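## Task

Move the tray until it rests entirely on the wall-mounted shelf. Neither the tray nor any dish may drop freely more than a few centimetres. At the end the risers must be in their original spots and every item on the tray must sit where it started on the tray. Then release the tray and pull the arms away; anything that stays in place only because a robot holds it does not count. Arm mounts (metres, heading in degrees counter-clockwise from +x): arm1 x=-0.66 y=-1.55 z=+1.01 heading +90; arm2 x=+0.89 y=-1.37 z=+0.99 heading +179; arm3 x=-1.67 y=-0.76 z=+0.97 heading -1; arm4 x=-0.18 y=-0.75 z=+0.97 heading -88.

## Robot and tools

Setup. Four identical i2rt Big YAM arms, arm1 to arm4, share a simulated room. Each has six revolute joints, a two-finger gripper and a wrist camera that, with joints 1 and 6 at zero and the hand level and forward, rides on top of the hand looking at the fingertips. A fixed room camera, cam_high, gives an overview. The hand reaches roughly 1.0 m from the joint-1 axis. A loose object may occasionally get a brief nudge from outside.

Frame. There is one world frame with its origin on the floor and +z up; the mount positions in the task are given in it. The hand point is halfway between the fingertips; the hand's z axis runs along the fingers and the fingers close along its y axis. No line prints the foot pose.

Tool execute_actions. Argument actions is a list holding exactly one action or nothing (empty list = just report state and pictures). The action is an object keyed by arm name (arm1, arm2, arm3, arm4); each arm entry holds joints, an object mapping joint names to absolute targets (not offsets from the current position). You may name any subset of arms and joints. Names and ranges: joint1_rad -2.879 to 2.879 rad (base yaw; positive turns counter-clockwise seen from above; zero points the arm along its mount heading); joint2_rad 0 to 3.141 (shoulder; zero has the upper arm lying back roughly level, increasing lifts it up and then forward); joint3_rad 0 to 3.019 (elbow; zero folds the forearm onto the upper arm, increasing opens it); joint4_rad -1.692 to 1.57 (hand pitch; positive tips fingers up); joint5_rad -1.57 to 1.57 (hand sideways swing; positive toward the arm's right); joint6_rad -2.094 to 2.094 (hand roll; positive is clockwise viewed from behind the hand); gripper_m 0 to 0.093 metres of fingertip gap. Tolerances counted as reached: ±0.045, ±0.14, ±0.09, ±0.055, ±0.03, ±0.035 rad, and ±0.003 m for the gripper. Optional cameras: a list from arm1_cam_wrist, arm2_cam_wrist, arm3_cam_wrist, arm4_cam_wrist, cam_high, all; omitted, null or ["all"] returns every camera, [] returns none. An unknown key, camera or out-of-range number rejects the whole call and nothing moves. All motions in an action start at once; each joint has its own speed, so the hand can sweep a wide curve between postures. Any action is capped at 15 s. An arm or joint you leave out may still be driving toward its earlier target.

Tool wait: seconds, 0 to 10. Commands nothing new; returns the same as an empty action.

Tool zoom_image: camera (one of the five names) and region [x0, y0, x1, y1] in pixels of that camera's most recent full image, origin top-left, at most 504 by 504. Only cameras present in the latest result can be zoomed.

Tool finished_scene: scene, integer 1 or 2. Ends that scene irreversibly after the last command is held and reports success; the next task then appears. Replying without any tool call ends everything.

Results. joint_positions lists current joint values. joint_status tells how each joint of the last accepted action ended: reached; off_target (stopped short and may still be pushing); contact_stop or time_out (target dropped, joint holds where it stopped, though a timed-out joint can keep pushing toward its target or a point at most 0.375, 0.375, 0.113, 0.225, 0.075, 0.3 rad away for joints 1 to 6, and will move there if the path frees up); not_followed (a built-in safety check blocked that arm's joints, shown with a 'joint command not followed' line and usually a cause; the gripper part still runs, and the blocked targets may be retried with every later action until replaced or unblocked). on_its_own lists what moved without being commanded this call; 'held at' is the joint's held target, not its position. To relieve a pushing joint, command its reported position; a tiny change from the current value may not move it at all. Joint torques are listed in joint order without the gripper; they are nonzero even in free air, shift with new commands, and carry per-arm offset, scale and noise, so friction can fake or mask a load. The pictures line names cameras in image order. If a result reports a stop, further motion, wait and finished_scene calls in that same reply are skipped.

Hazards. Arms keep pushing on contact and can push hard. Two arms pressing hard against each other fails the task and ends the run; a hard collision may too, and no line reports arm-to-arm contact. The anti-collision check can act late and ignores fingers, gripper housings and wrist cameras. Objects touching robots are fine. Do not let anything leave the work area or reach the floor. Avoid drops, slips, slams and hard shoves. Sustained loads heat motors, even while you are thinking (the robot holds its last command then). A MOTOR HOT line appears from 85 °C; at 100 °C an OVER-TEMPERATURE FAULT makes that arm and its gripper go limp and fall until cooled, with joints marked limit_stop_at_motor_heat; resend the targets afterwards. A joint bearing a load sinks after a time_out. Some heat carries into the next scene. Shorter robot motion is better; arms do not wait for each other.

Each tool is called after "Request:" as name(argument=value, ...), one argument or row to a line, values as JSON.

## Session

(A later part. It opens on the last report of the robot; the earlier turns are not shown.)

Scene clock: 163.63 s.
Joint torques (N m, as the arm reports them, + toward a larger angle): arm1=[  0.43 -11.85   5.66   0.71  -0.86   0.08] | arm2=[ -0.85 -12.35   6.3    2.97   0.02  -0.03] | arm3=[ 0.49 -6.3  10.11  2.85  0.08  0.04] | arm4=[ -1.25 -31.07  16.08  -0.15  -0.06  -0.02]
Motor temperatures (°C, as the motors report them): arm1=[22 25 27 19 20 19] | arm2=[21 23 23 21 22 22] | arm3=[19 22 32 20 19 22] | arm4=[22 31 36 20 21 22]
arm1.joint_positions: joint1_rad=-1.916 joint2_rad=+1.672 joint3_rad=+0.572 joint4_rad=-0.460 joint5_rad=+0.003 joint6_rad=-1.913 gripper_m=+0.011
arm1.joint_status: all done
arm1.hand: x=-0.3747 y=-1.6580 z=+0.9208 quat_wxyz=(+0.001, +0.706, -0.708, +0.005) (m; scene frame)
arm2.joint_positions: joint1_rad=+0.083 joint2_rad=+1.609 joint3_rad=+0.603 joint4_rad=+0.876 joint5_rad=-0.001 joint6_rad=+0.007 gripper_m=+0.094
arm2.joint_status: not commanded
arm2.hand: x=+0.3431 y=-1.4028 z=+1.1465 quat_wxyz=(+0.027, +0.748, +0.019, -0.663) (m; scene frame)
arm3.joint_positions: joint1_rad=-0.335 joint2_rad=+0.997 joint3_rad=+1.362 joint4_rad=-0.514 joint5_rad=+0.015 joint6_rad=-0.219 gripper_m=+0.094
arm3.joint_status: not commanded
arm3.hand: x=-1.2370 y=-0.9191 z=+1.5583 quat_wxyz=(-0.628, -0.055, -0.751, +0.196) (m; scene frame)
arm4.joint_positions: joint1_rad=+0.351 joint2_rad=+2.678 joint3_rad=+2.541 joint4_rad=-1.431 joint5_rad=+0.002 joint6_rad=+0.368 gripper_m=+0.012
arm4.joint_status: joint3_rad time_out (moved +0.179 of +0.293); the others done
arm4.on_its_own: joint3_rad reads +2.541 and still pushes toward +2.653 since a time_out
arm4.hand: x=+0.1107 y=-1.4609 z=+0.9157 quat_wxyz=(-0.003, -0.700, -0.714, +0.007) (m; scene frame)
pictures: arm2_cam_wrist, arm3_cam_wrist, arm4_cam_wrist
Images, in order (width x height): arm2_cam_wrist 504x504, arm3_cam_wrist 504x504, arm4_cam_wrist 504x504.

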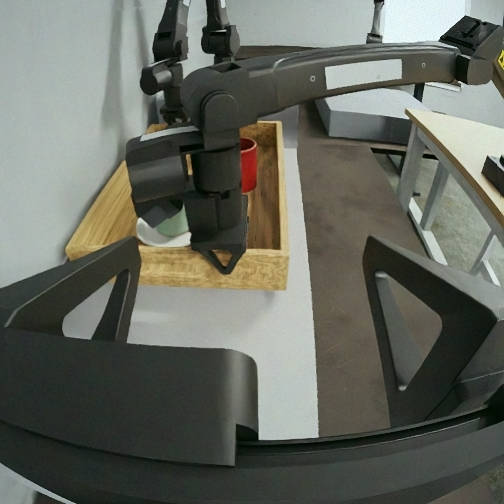

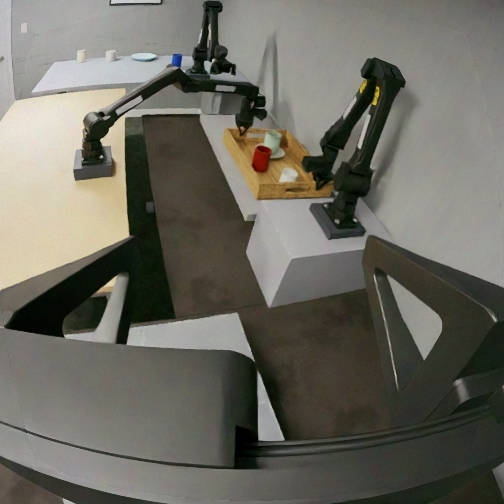

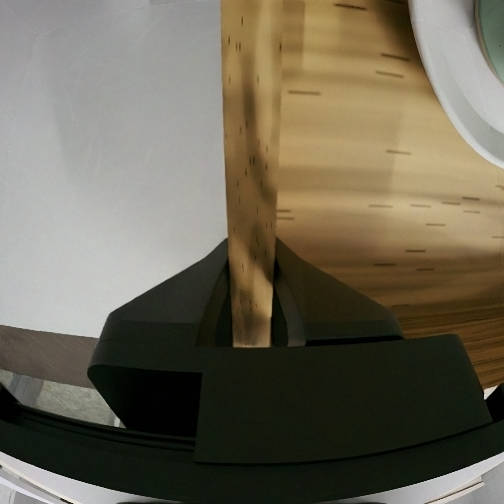

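Request:
execute_actions(
  actions=[
    {"arm1": {"joints": {"joint2_rad": 1.701, "joint4_rad": -0.39}}, "arm4": {"joints": {"joint2_rad": 2.602, "joint4_rad": -1.404}}},
  ],
  cameras=["arm2_cam_wrist", "arm3_cam_wrist"],
)

Scene clock: 166.27 s.
Joint torques (N m, as the arm reports them, + toward a larger angle): arm1=[  0.19 -11.78   5.21   0.6   -0.69   0.07] | arm2=[ -0.94 -12.16   6.24   2.72   0.03  -0.05] | arm3=[ 0.45 -6.34 10.11  2.88  0.08  0.04] | arm4=[ -1.08 -30.13  15.79   0.58   0.12  -0.02]
Motor temperatures (°C, as the motors report them): arm1=[22 25 27 19 20 19] | arm2=[21 23 23 21 22 22] | arm3=[19 22 32 20 19 22] | arm4=[22 31 36 20 21 22]
arm1.joint_positions: joint1_rad=-1.916 joint2_rad=+1.736 joint3_rad=+0.572 joint4_rad=-0.399 joint5_rad=-0.001 joint6_rad=-1.913 gripper_m=+0.011
arm1.joint_status: all done
arm1.hand: x=-0.3740 y=-1.6577 z=+0.9029 quat_wxyz=(+0.000, +0.706, -0.708, +0.003) (m; scene frame)
arm2.joint_positions: joint1_rad=+0.083 joint2_rad=+1.609 joint3_rad=+0.603 joint4_rad=+0.876 joint5_rad=-0.001 joint6_rad=+0.007 gripper_m=+0.094
arm2.joint_status: not commanded
arm2.hand: x=+0.3431 y=-1.4028 z=+1.1465 quat_wxyz=(+0.027, +0.748, +0.019, -0.663) (m; scene frame)
arm3.joint_positions: joint1_rad=-0.335 joint2_rad=+0.997 joint3_rad=+1.362 joint4_rad=-0.514 joint5_rad=+0.015 joint6_rad=-0.219 gripper_m=+0.094
arm3.joint_status: not commanded
arm3.hand: x=-1.2370 y=-0.9191 z=+1.5583 quat_wxyz=(-0.628, -0.055, -0.751, +0.196) (m; scene frame)
arm4.joint_positions: joint1_rad=+0.351 joint2_rad=+2.699 joint3_rad=+2.543 joint4_rad=-1.416 joint5_rad=-0.002 joint6_rad=+0.368 gripper_m=+0.012
arm4.joint_status: all done
arm4.on_its_own: joint3_rad reads +2.543 and still pushes toward +2.653 since a time_out
arm4.hand: x=+0.1113 y=-1.4608 z=+0.9001 quat_wxyz=(-0.002, -0.700, -0.714, +0.005) (m; scene frame)
pictures: arm2_cam_wrist, arm3_cam_wrist
Images, in order (width x height): arm2_cam_wrist 504x504, arm3_cam_wrist 504x504.

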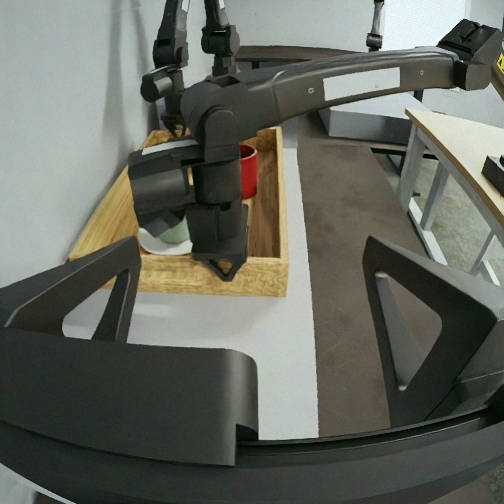

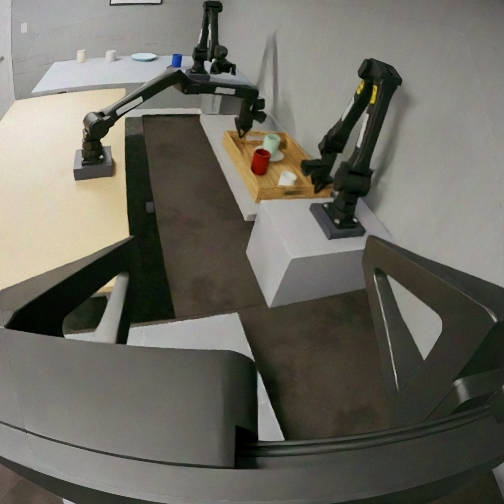

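Request:
execute_actions(
  actions=[
    {"arm1": {"joints": {"joint2_rad": 1.752, "joint4_rad": -0.345}}, "arm4": {"joints": {"joint2_rad": 2.632, "joint4_rad": -1.385}}},
  ],
  cameras=["arm2_cam_wrist", "arm3_cam_wrist"],
)

Scene clock: 167.77 s.
Joint torques (N m, as the arm reports them, + toward a larger angle): arm1=[  0.32 -11.36   4.9    0.54  -0.66   0.08] | arm2=[ -0.68 -12.55   6.25   2.87   0.05  -0.01] | arm3=[ 0.46 -6.31 10.09  2.81  0.08  0.03] | arm4=[ -1.15 -28.42  15.74   1.05   0.39  -0.03]
Motor temperatures (°C, as the motors report them): arm1=[22 25 26 19 20 19] | arm2=[21 23 23 21 22 22] | arm3=[19 22 32 20 19 22] | arm4=[22 31 36 20 21 22]
arm1.joint_positions: joint1_rad=-1.918 joint2_rad=+1.779 joint3_rad=+0.572 joint4_rad=-0.352 joint5_rad=-0.001 joint6_rad=-1.912 gripper_m=+0.011
arm1.joint_status: all done
arm1.hand: x=-0.3729 y=-1.6584 z=+0.8909 quat_wxyz=(-0.001, +0.706, -0.708, +0.005) (m; scene frame)
arm2.joint_positions: joint1_rad=+0.083 joint2_rad=+1.609 joint3_rad=+0.603 joint4_rad=+0.876 joint5_rad=-0.001 joint6_rad=+0.007 gripper_m=+0.094
arm2.joint_status: not commanded
arm2.hand: x=+0.3431 y=-1.4028 z=+1.1465 quat_wxyz=(+0.027, +0.748, +0.019, -0.663) (m; scene frame)
arm3.joint_positions: joint1_rad=-0.335 joint2_rad=+0.997 joint3_rad=+1.362 joint4_rad=-0.514 joint5_rad=+0.015 joint6_rad=-0.219 gripper_m=+0.094
arm3.joint_status: not commanded
arm3.hand: x=-1.2370 y=-0.9191 z=+1.5583 quat_wxyz=(-0.628, -0.055, -0.751, +0.196) (m; scene frame)
arm4.joint_positions: joint1_rad=+0.350 joint2_rad=+2.702 joint3_rad=+2.544 joint4_rad=-1.407 joint5_rad=-0.009 joint6_rad=+0.369 gripper_m=+0.012
arm4.joint_status: all done
arm4.on_its_own: joint3_rad reads +2.544 and still pushes toward +2.653 since a time_out
arm4.hand: x=+0.1129 y=-1.4624 z=+0.8989 quat_wxyz=(-0.006, -0.700, -0.714, +0.003) (m; scene frame)
pictures: arm2_cam_wrist, arm3_cam_wrist
Images, in order (width x height): arm2_cam_wrist 504x504, arm3_cam_wrist 504x504.

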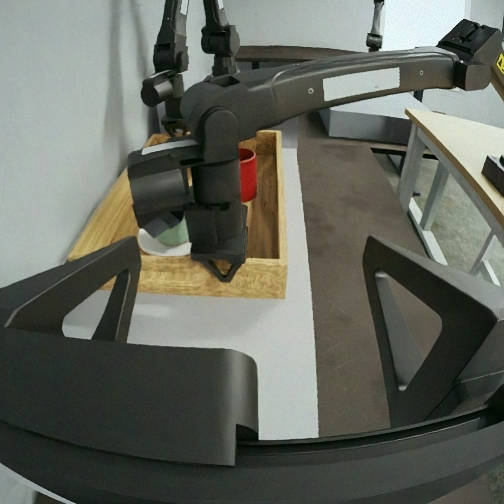

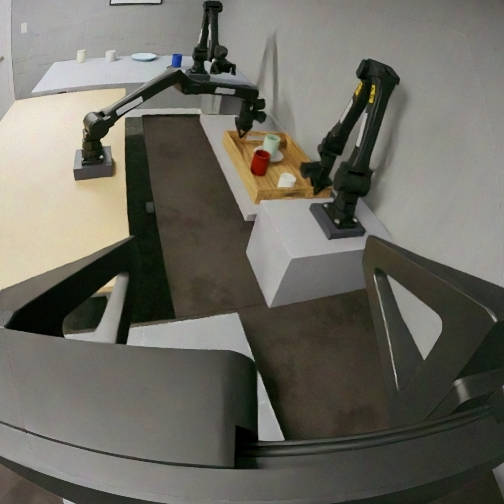

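Request:
execute_actions(
  actions=[
    {"arm1": {"joints": {"joint2_rad": 1.792, "joint4_rad": -0.312}}, "arm4": {"joints": {"joint2_rad": 2.665, "joint3_rad": 2.605, "joint4_rad": -1.4}}},
  ],
  cameras=["arm2_cam_wrist", "arm3_cam_wrist"],
)

Scene clock: 169.30 s.
Joint torques (N m, as the arm reports them, + toward a larger angle): arm1=[ 0.52 -8.78  4.93  1.52 -0.66  0.08] | arm2=[ -0.74 -11.83   6.21   2.97   0.    -0.02] | arm3=[ 0.75 -5.95 10.05  2.97  0.09  0.04] | arm4=[ -1.14 -26.09  12.07   0.4    0.44  -0.04]
Motor temperatures (°C, as the motors report them): arm1=[22 25 26 19 20 19] | arm2=[21 23 23 21 22 22] | arm3=[19 22 32 20 19 22] | arm4=[22 31 36 20 21 22]
arm1.joint_positions: joint1_rad=-1.918 joint2_rad=+1.783 joint3_rad=+0.572 joint4_rad=-0.345 joint5_rad=-0.001 joint6_rad=-1.912 gripper_m=+0.011
arm1.joint_status: all done
arm1.hand: x=-0.3724 y=-1.6588 z=+0.8897 quat_wxyz=(-0.002, +0.705, -0.709, +0.006) (m; scene frame)
arm2.joint_positions: joint1_rad=+0.083 joint2_rad=+1.609 joint3_rad=+0.603 joint4_rad=+0.876 joint5_rad=-0.001 joint6_rad=+0.007 gripper_m=+0.094
arm2.joint_status: not commanded
arm2.hand: x=+0.3431 y=-1.4028 z=+1.1465 quat_wxyz=(+0.027, +0.748, +0.019, -0.663) (m; scene frame)
arm3.joint_positions: joint1_rad=-0.335 joint2_rad=+0.997 joint3_rad=+1.362 joint4_rad=-0.514 joint5_rad=+0.015 joint6_rad=-0.219 gripper_m=+0.094
arm3.joint_status: not commanded
arm3.hand: x=-1.2370 y=-0.9191 z=+1.5583 quat_wxyz=(-0.628, -0.055, -0.751, +0.196) (m; scene frame)
arm4.joint_positions: joint1_rad=+0.350 joint2_rad=+2.703 joint3_rad=+2.544 joint4_rad=-1.407 joint5_rad=-0.010 joint6_rad=+0.369 gripper_m=+0.012
arm4.joint_status: all done
arm4.hand: x=+0.1129 y=-1.4619 z=+0.8974 quat_wxyz=(-0.006, -0.700, -0.714, +0.002) (m; scene frame)
pictures: arm2_cam_wrist, arm3_cam_wrist
Images, in order (width x height): arm2_cam_wrist 504x504, arm3_cam_wrist 504x504.

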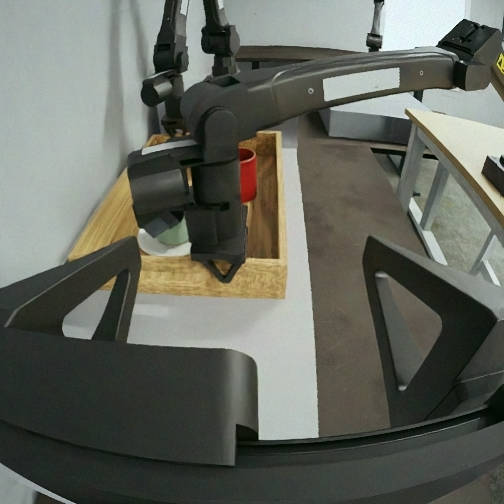

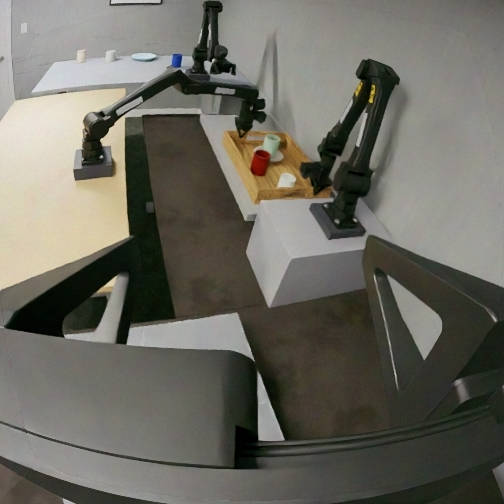

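Request:
execute_actions(
  actions=[
    {"arm1": {"joints": {"joint1_rad": -1.918, "joint2_rad": 1.783, "joint3_rad": 0.578, "joint4_rad": -0.345, "joint5_rad": 0.0, "joint6_rad": -1.912, "gripper_m": 0.05}}, "arm4": {"joints": {"joint1_rad": 0.35, "joint2_rad": 2.69, "joint3_rad": 2.578, "joint4_rad": -1.407, "joint5_rad": -0.008, "joint6_rad": 0.369, "gripper_m": 0.05}}},
  ],
  cameras=["arm1_cam_wrist", "arm2_cam_wrist", "arm4_cam_wrist"],
)

Scene clock: 171.93 s.
Joint torques (N m, as the arm reports them, + toward a larger angle): arm1=[ 1.13 -9.6   3.22  0.29 -0.1   0.03] | arm2=[ -1.14 -11.79   6.28   2.84   0.05  -0.04] | arm3=[ 0.48 -6.26  9.99  2.93  0.08  0.04] | arm4=[  0.11 -24.08  10.03   0.12   0.18  -0.04]
Motor temperatures (°C, as the motors report them): arm1=[22 25 26 19 20 19] | arm2=[21 23 23 21 22 22] | arm3=[19 22 32 20 19 22] | arm4=[22 31 35 20 21 22]
arm1.joint_positions: joint1_rad=-1.918 joint2_rad=+1.783 joint3_rad=+0.572 joint4_rad=-0.345 joint5_rad=-0.001 joint6_rad=-1.912 gripper_m=+0.050
arm1.joint_status: all done
arm1.hand: x=-0.3728 y=-1.6587 z=+0.8897 quat_wxyz=(-0.002, +0.705, -0.709, +0.006) (m; scene frame)
arm2.joint_positions: joint1_rad=+0.083 joint2_rad=+1.609 joint3_rad=+0.603 joint4_rad=+0.876 joint5_rad=-0.001 joint6_rad=+0.007 gripper_m=+0.094
arm2.joint_status: not commanded
arm2.hand: x=+0.3431 y=-1.4028 z=+1.1465 quat_wxyz=(+0.027, +0.748, +0.019, -0.663) (m; scene frame)
arm3.joint_positions: joint1_rad=-0.335 joint2_rad=+0.997 joint3_rad=+1.362 joint4_rad=-0.514 joint5_rad=+0.015 joint6_rad=-0.219 gripper_m=+0.094
arm3.joint_status: not commanded
arm3.hand: x=-1.2370 y=-0.9191 z=+1.5583 quat_wxyz=(-0.628, -0.055, -0.751, +0.196) (m; scene frame)
arm4.joint_positions: joint1_rad=+0.350 joint2_rad=+2.702 joint3_rad=+2.544 joint4_rad=-1.408 joint5_rad=-0.012 joint6_rad=+0.369 gripper_m=+0.050
arm4.joint_status: all done
arm4.hand: x=+0.1132 y=-1.4620 z=+0.8986 quat_wxyz=(-0.007, -0.700, -0.714, +0.002) (m; scene frame)
pictures: arm1_cam_wrist, arm2_cam_wrist, arm4_cam_wrist
Images, in order (width x height): arm1_cam_wrist 504x504, arm2_cam_wrist 504x504, arm4_cam_wrist 504x504.

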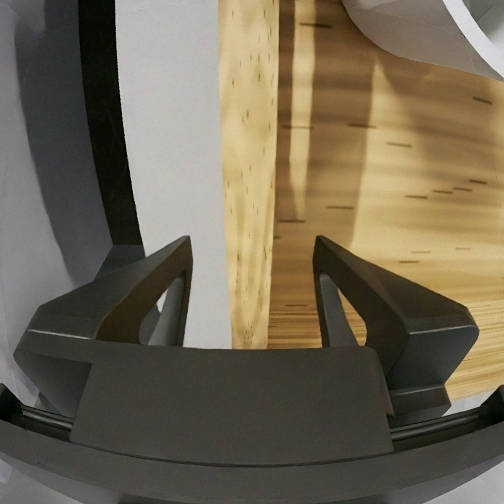

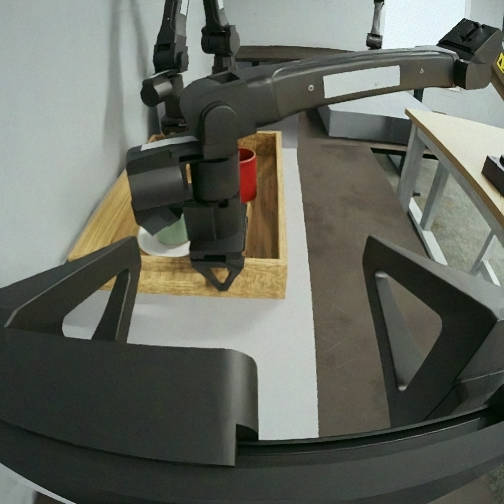

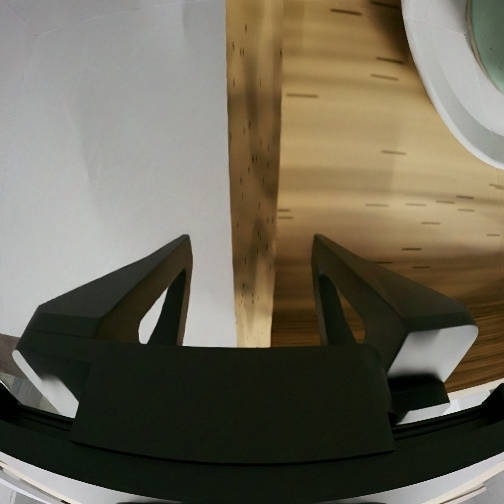

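Request:
execute_actions(
  actions=[],
)

Scene clock: 175.57 s.
Joint torques (N m, as the arm reports them, + toward a larger angle): arm1=[ 1.09 -9.38  3.19  0.23 -0.09  0.03] | arm2=[ -0.4  -12.32   6.22   2.85   0.05  -0.05] | arm3=[ 0.68 -6.02 10.12  2.85  0.07  0.03] | arm4=[ -0.28 -24.22  10.04   0.1    0.18  -0.04]
Motor temperatures (°C, as the motors report them): arm1=[22 25 26 19 20 19] | arm2=[21 23 23 21 22 22] | arm3=[19 22 32 20 19 22] | arm4=[22 31 34 20 21 22]
arm1.joint_positions: joint1_rad=-1.918 joint2_rad=+1.783 joint3_rad=+0.572 joint4_rad=-0.345 joint5_rad=-0.001 joint6_rad=-1.912 gripper_m=+0.050
arm1.joint_status: all done
arm1.hand: x=-0.3728 y=-1.6587 z=+0.8897 quat_wxyz=(-0.002, +0.705, -0.709, +0.006) (m; scene frame)
arm2.joint_positions: joint1_rad=+0.083 joint2_rad=+1.609 joint3_rad=+0.603 joint4_rad=+0.876 joint5_rad=-0.001 joint6_rad=+0.007 gripper_m=+0.094
arm2.joint_status: not commanded
arm2.hand: x=+0.3431 y=-1.4028 z=+1.1465 quat_wxyz=(+0.027, +0.748, +0.019, -0.663) (m; scene frame)
arm3.joint_positions: joint1_rad=-0.335 joint2_rad=+0.997 joint3_rad=+1.362 joint4_rad=-0.514 joint5_rad=+0.015 joint6_rad=-0.219 gripper_m=+0.094
arm3.joint_status: not commanded
arm3.hand: x=-1.2370 y=-0.9191 z=+1.5583 quat_wxyz=(-0.628, -0.055, -0.751, +0.196) (m; scene frame)
arm4.joint_positions: joint1_rad=+0.350 joint2_rad=+2.702 joint3_rad=+2.544 joint4_rad=-1.408 joint5_rad=-0.012 joint6_rad=+0.369 gripper_m=+0.050
arm4.joint_status: all done
arm4.hand: x=+0.1132 y=-1.4620 z=+0.8986 quat_wxyz=(-0.007, -0.700, -0.714, +0.002) (m; scene frame)
pictures: arm1_cam_wrist, arm2_cam_wrist, arm3_cam_wrist, arm4_cam_wrist, cam_high
Images, in order (width x height): arm1_cam_wrist 504x504, arm2_cam_wrist 504x504, arm3_cam_wrist 504x504, arm4_cam_wrist 504x504, cam_high 504x504.

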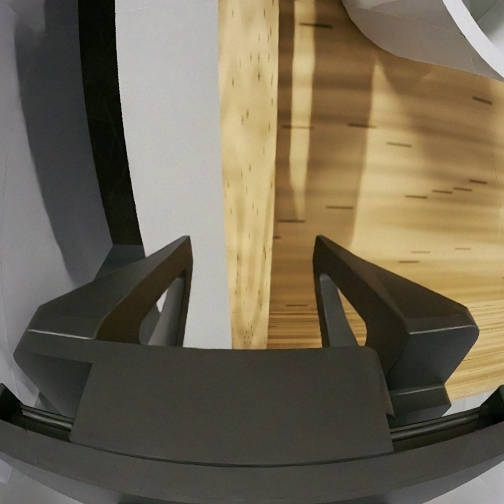

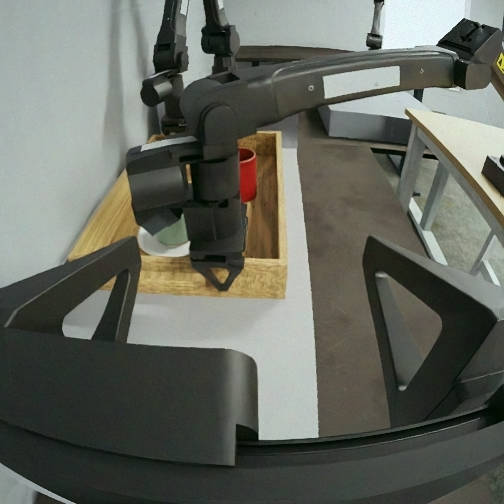

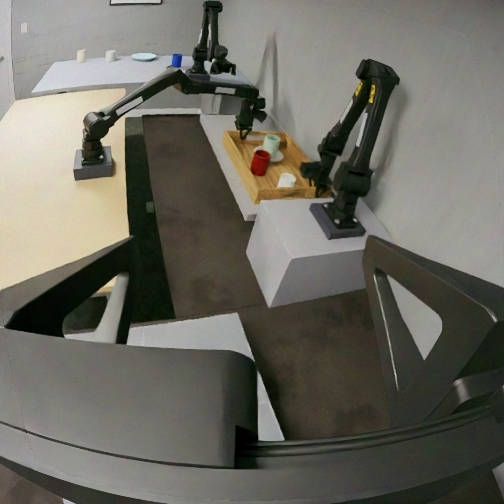

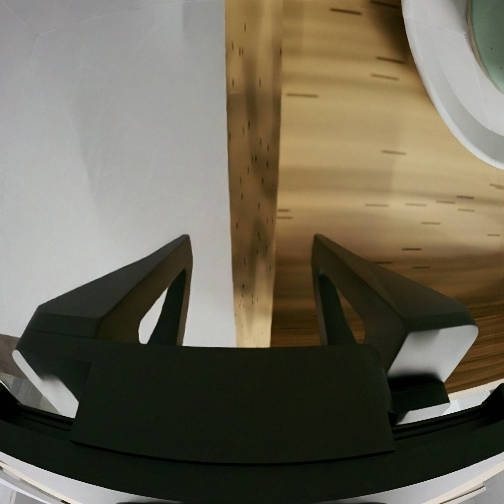

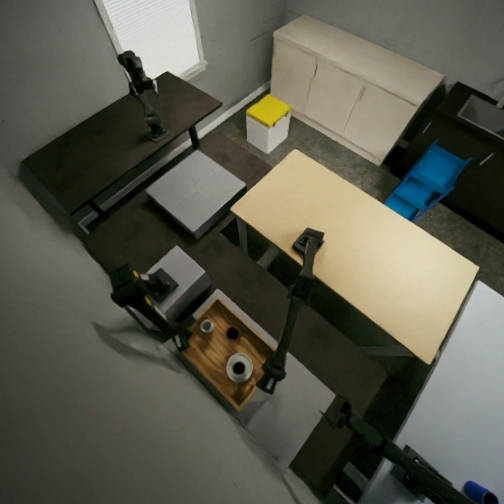

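Request:
execute_actions(
  actions=[
    {"arm1": {"joints": {"gripper_m": 0.08, "joint2_rad": 1.42, "joint4_rad": -0.415}}, "arm4": {"joints": {"joint2_rad": 2.42, "joint4_rad": -1.49}}},
  ],
)

Scene clock: 183.83 s.
Joint torques (N m, as the arm reports them, + toward a larger angle): arm1=[ 1.07 -6.63  6.35  0.29 -0.1   0.05] | arm2=[ -0.8  -12.11   6.23   2.9    0.05  -0.04] | arm3=[ 0.4  -6.4  10.1   2.94  0.07  0.04] | arm4=[ -0.25 -22.22   8.47   0.13   0.18  -0.04]
Motor temperatures (°C, as the motors report them): arm1=[22 25 25 19 20 19] | arm2=[21 23 23 21 22 22] | arm3=[19 22 33 20 19 22] | arm4=[22 31 32 20 21 22]
arm1.joint_positions: joint1_rad=-1.918 joint2_rad=+1.405 joint3_rad=+0.572 joint4_rad=-0.403 joint5_rad=-0.001 joint6_rad=-1.912 gripper_m=+0.080
arm1.joint_status: all done
arm1.hand: x=-0.3179 y=-1.6782 z=+1.0065 quat_wxyz=(-0.070, +0.696, -0.699, +0.149) (m; scene frame)
arm2.joint_positions: joint1_rad=+0.083 joint2_rad=+1.609 joint3_rad=+0.603 joint4_rad=+0.876 joint5_rad=-0.001 joint6_rad=+0.007 gripper_m=+0.094
arm2.joint_status: not commanded
arm2.hand: x=+0.3431 y=-1.4028 z=+1.1465 quat_wxyz=(+0.027, +0.748, +0.019, -0.663) (m; scene frame)
arm3.joint_positions: joint1_rad=-0.335 joint2_rad=+0.997 joint3_rad=+1.362 joint4_rad=-0.514 joint5_rad=+0.015 joint6_rad=-0.219 gripper_m=+0.094
arm3.joint_status: not commanded
arm3.hand: x=-1.2370 y=-0.9191 z=+1.5583 quat_wxyz=(-0.628, -0.055, -0.751, +0.196) (m; scene frame)
arm4.joint_positions: joint1_rad=+0.350 joint2_rad=+2.420 joint3_rad=+2.569 joint4_rad=-1.482 joint5_rad=-0.012 joint6_rad=+0.369 gripper_m=+0.050
arm4.joint_status: all done
arm4.hand: x=+0.1202 y=-1.4733 z=+1.1217 quat_wxyz=(-0.113, -0.694, -0.709, +0.048) (m; scene frame)
pictures: arm1_cam_wrist, arm2_cam_wrist, arm3_cam_wrist, arm4_cam_wrist, cam_high
Images, in order (width x height): arm1_cam_wrist 504x504, arm2_cam_wrist 504x504, arm3_cam_wrist 504x504, arm4_cam_wrist 504x504, cam_high 504x504.

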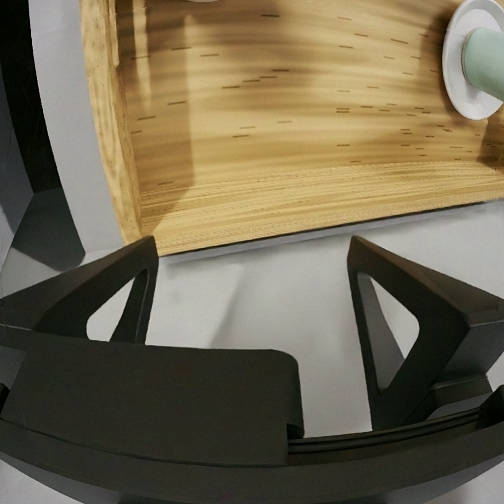

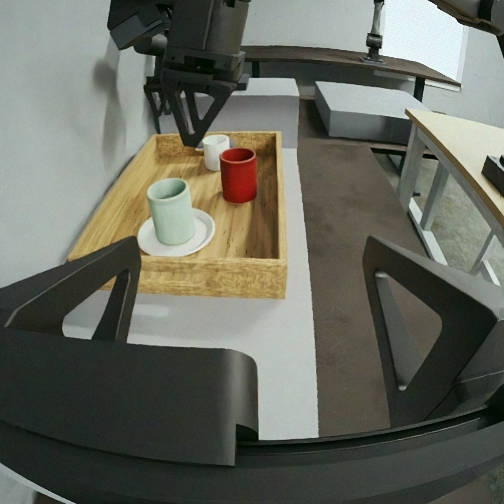

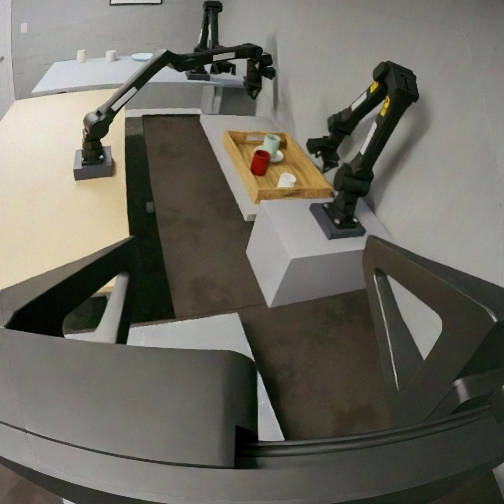

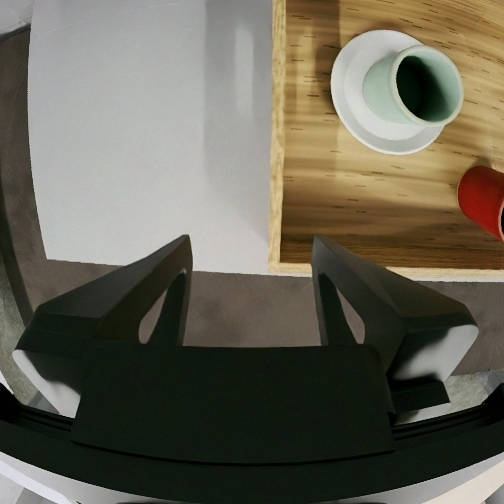

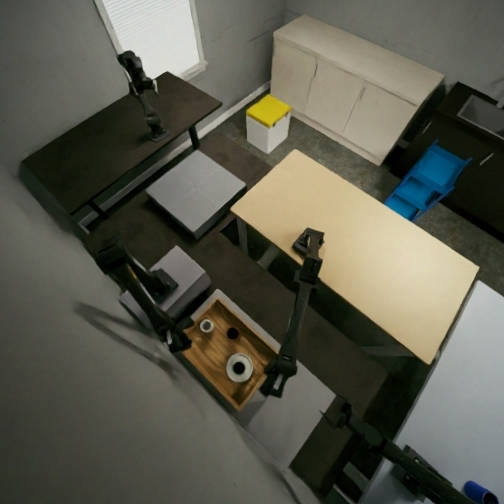

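Request:
execute_actions(
  actions=[
    {"arm1": {"joints": {"joint2_rad": 1.17, "joint3_rad": 0.72}}, "arm4": {"joints": {"joint2_rad": 2.2, "joint3_rad": 2.35}}},
  ],
  cameras=["arm2_cam_wrist", "cam_high", "arm3_cam_wrist"],
)

Scene clock: 186.90 s.
Joint torques (N m, as the arm reports them, + toward a larger angle): arm1=[ 1.1  -6.06  9.08  1.13 -0.07  0.11] | arm2=[ -0.7  -12.07   6.28   2.95   0.05  -0.04] | arm3=[ 0.74 -6.18 10.1   2.93  0.09  0.03] | arm4=[ -0.12 -19.42   8.02   0.31   0.18  -0.05]
Motor temperatures (°C, as the motors report them): arm1=[22 25 26 19 20 19] | arm2=[21 23 23 21 22 22] | arm3=[19 22 33 20 19 22] | arm4=[22 31 31 20 21 22]
arm1.joint_positions: joint1_rad=-1.918 joint2_rad=+1.159 joint3_rad=+0.708 joint4_rad=-0.410 joint5_rad=-0.001 joint6_rad=-1.912 gripper_m=+0.080
arm1.joint_status: all done
arm1.hand: x=-0.2489 y=-1.7026 z=+1.1579 quat_wxyz=(-0.147, +0.662, -0.664, +0.313) (m; scene frame)
arm2.joint_positions: joint1_rad=+0.083 joint2_rad=+1.609 joint3_rad=+0.603 joint4_rad=+0.876 joint5_rad=-0.001 joint6_rad=+0.007 gripper_m=+0.094
arm2.joint_status: not commanded
arm2.hand: x=+0.3431 y=-1.4028 z=+1.1465 quat_wxyz=(+0.027, +0.748, +0.019, -0.663) (m; scene frame)
arm3.joint_positions: joint1_rad=-0.335 joint2_rad=+0.997 joint3_rad=+1.362 joint4_rad=-0.514 joint5_rad=+0.015 joint6_rad=-0.219 gripper_m=+0.094
arm3.joint_status: not commanded
arm3.hand: x=-1.2370 y=-0.9191 z=+1.5583 quat_wxyz=(-0.628, -0.055, -0.751, +0.196) (m; scene frame)
arm4.joint_positions: joint1_rad=+0.350 joint2_rad=+2.188 joint3_rad=+2.347 joint4_rad=-1.485 joint5_rad=-0.012 joint6_rad=+0.369 gripper_m=+0.050
arm4.joint_status: all done
arm4.hand: x=+0.1004 y=-1.4230 z=+1.1964 quat_wxyz=(-0.117, -0.694, -0.709, +0.049) (m; scene frame)
pictures: arm2_cam_wrist, arm3_cam_wrist, cam_high
Images, in order (width x height): arm2_cam_wrist 504x504, arm3_cam_wrist 504x504, cam_high 504x504.

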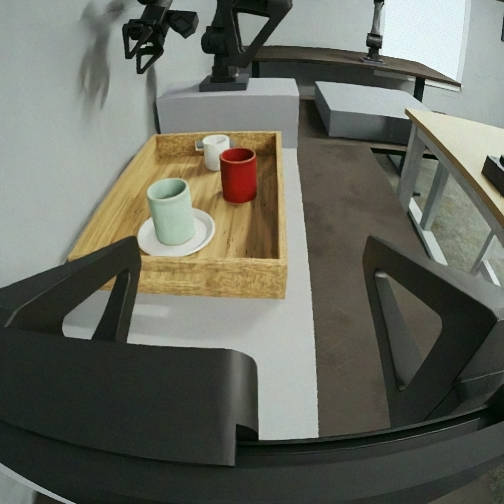

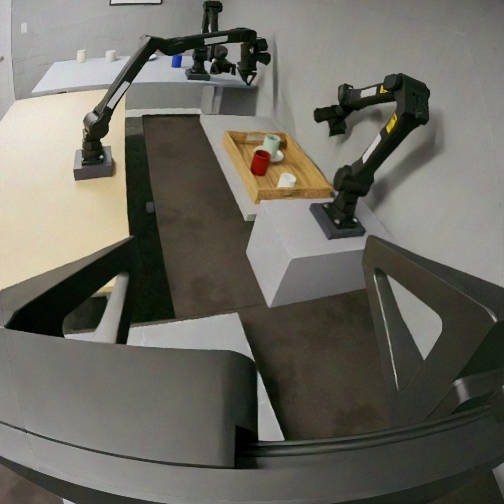

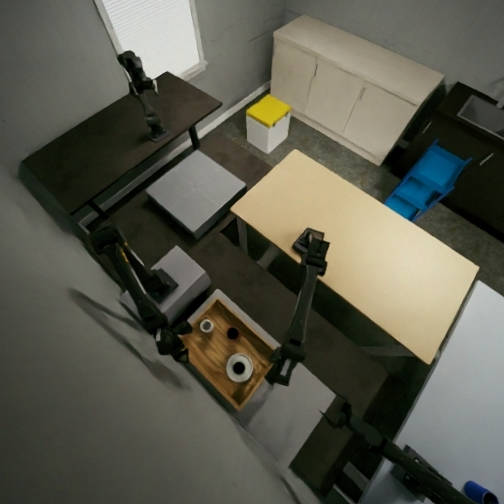

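The tray sits fully on the shelf with its load intact and all arms are clear.

Request:
finished_scene(
  scene=1,
)

The scene is finished: the task was done.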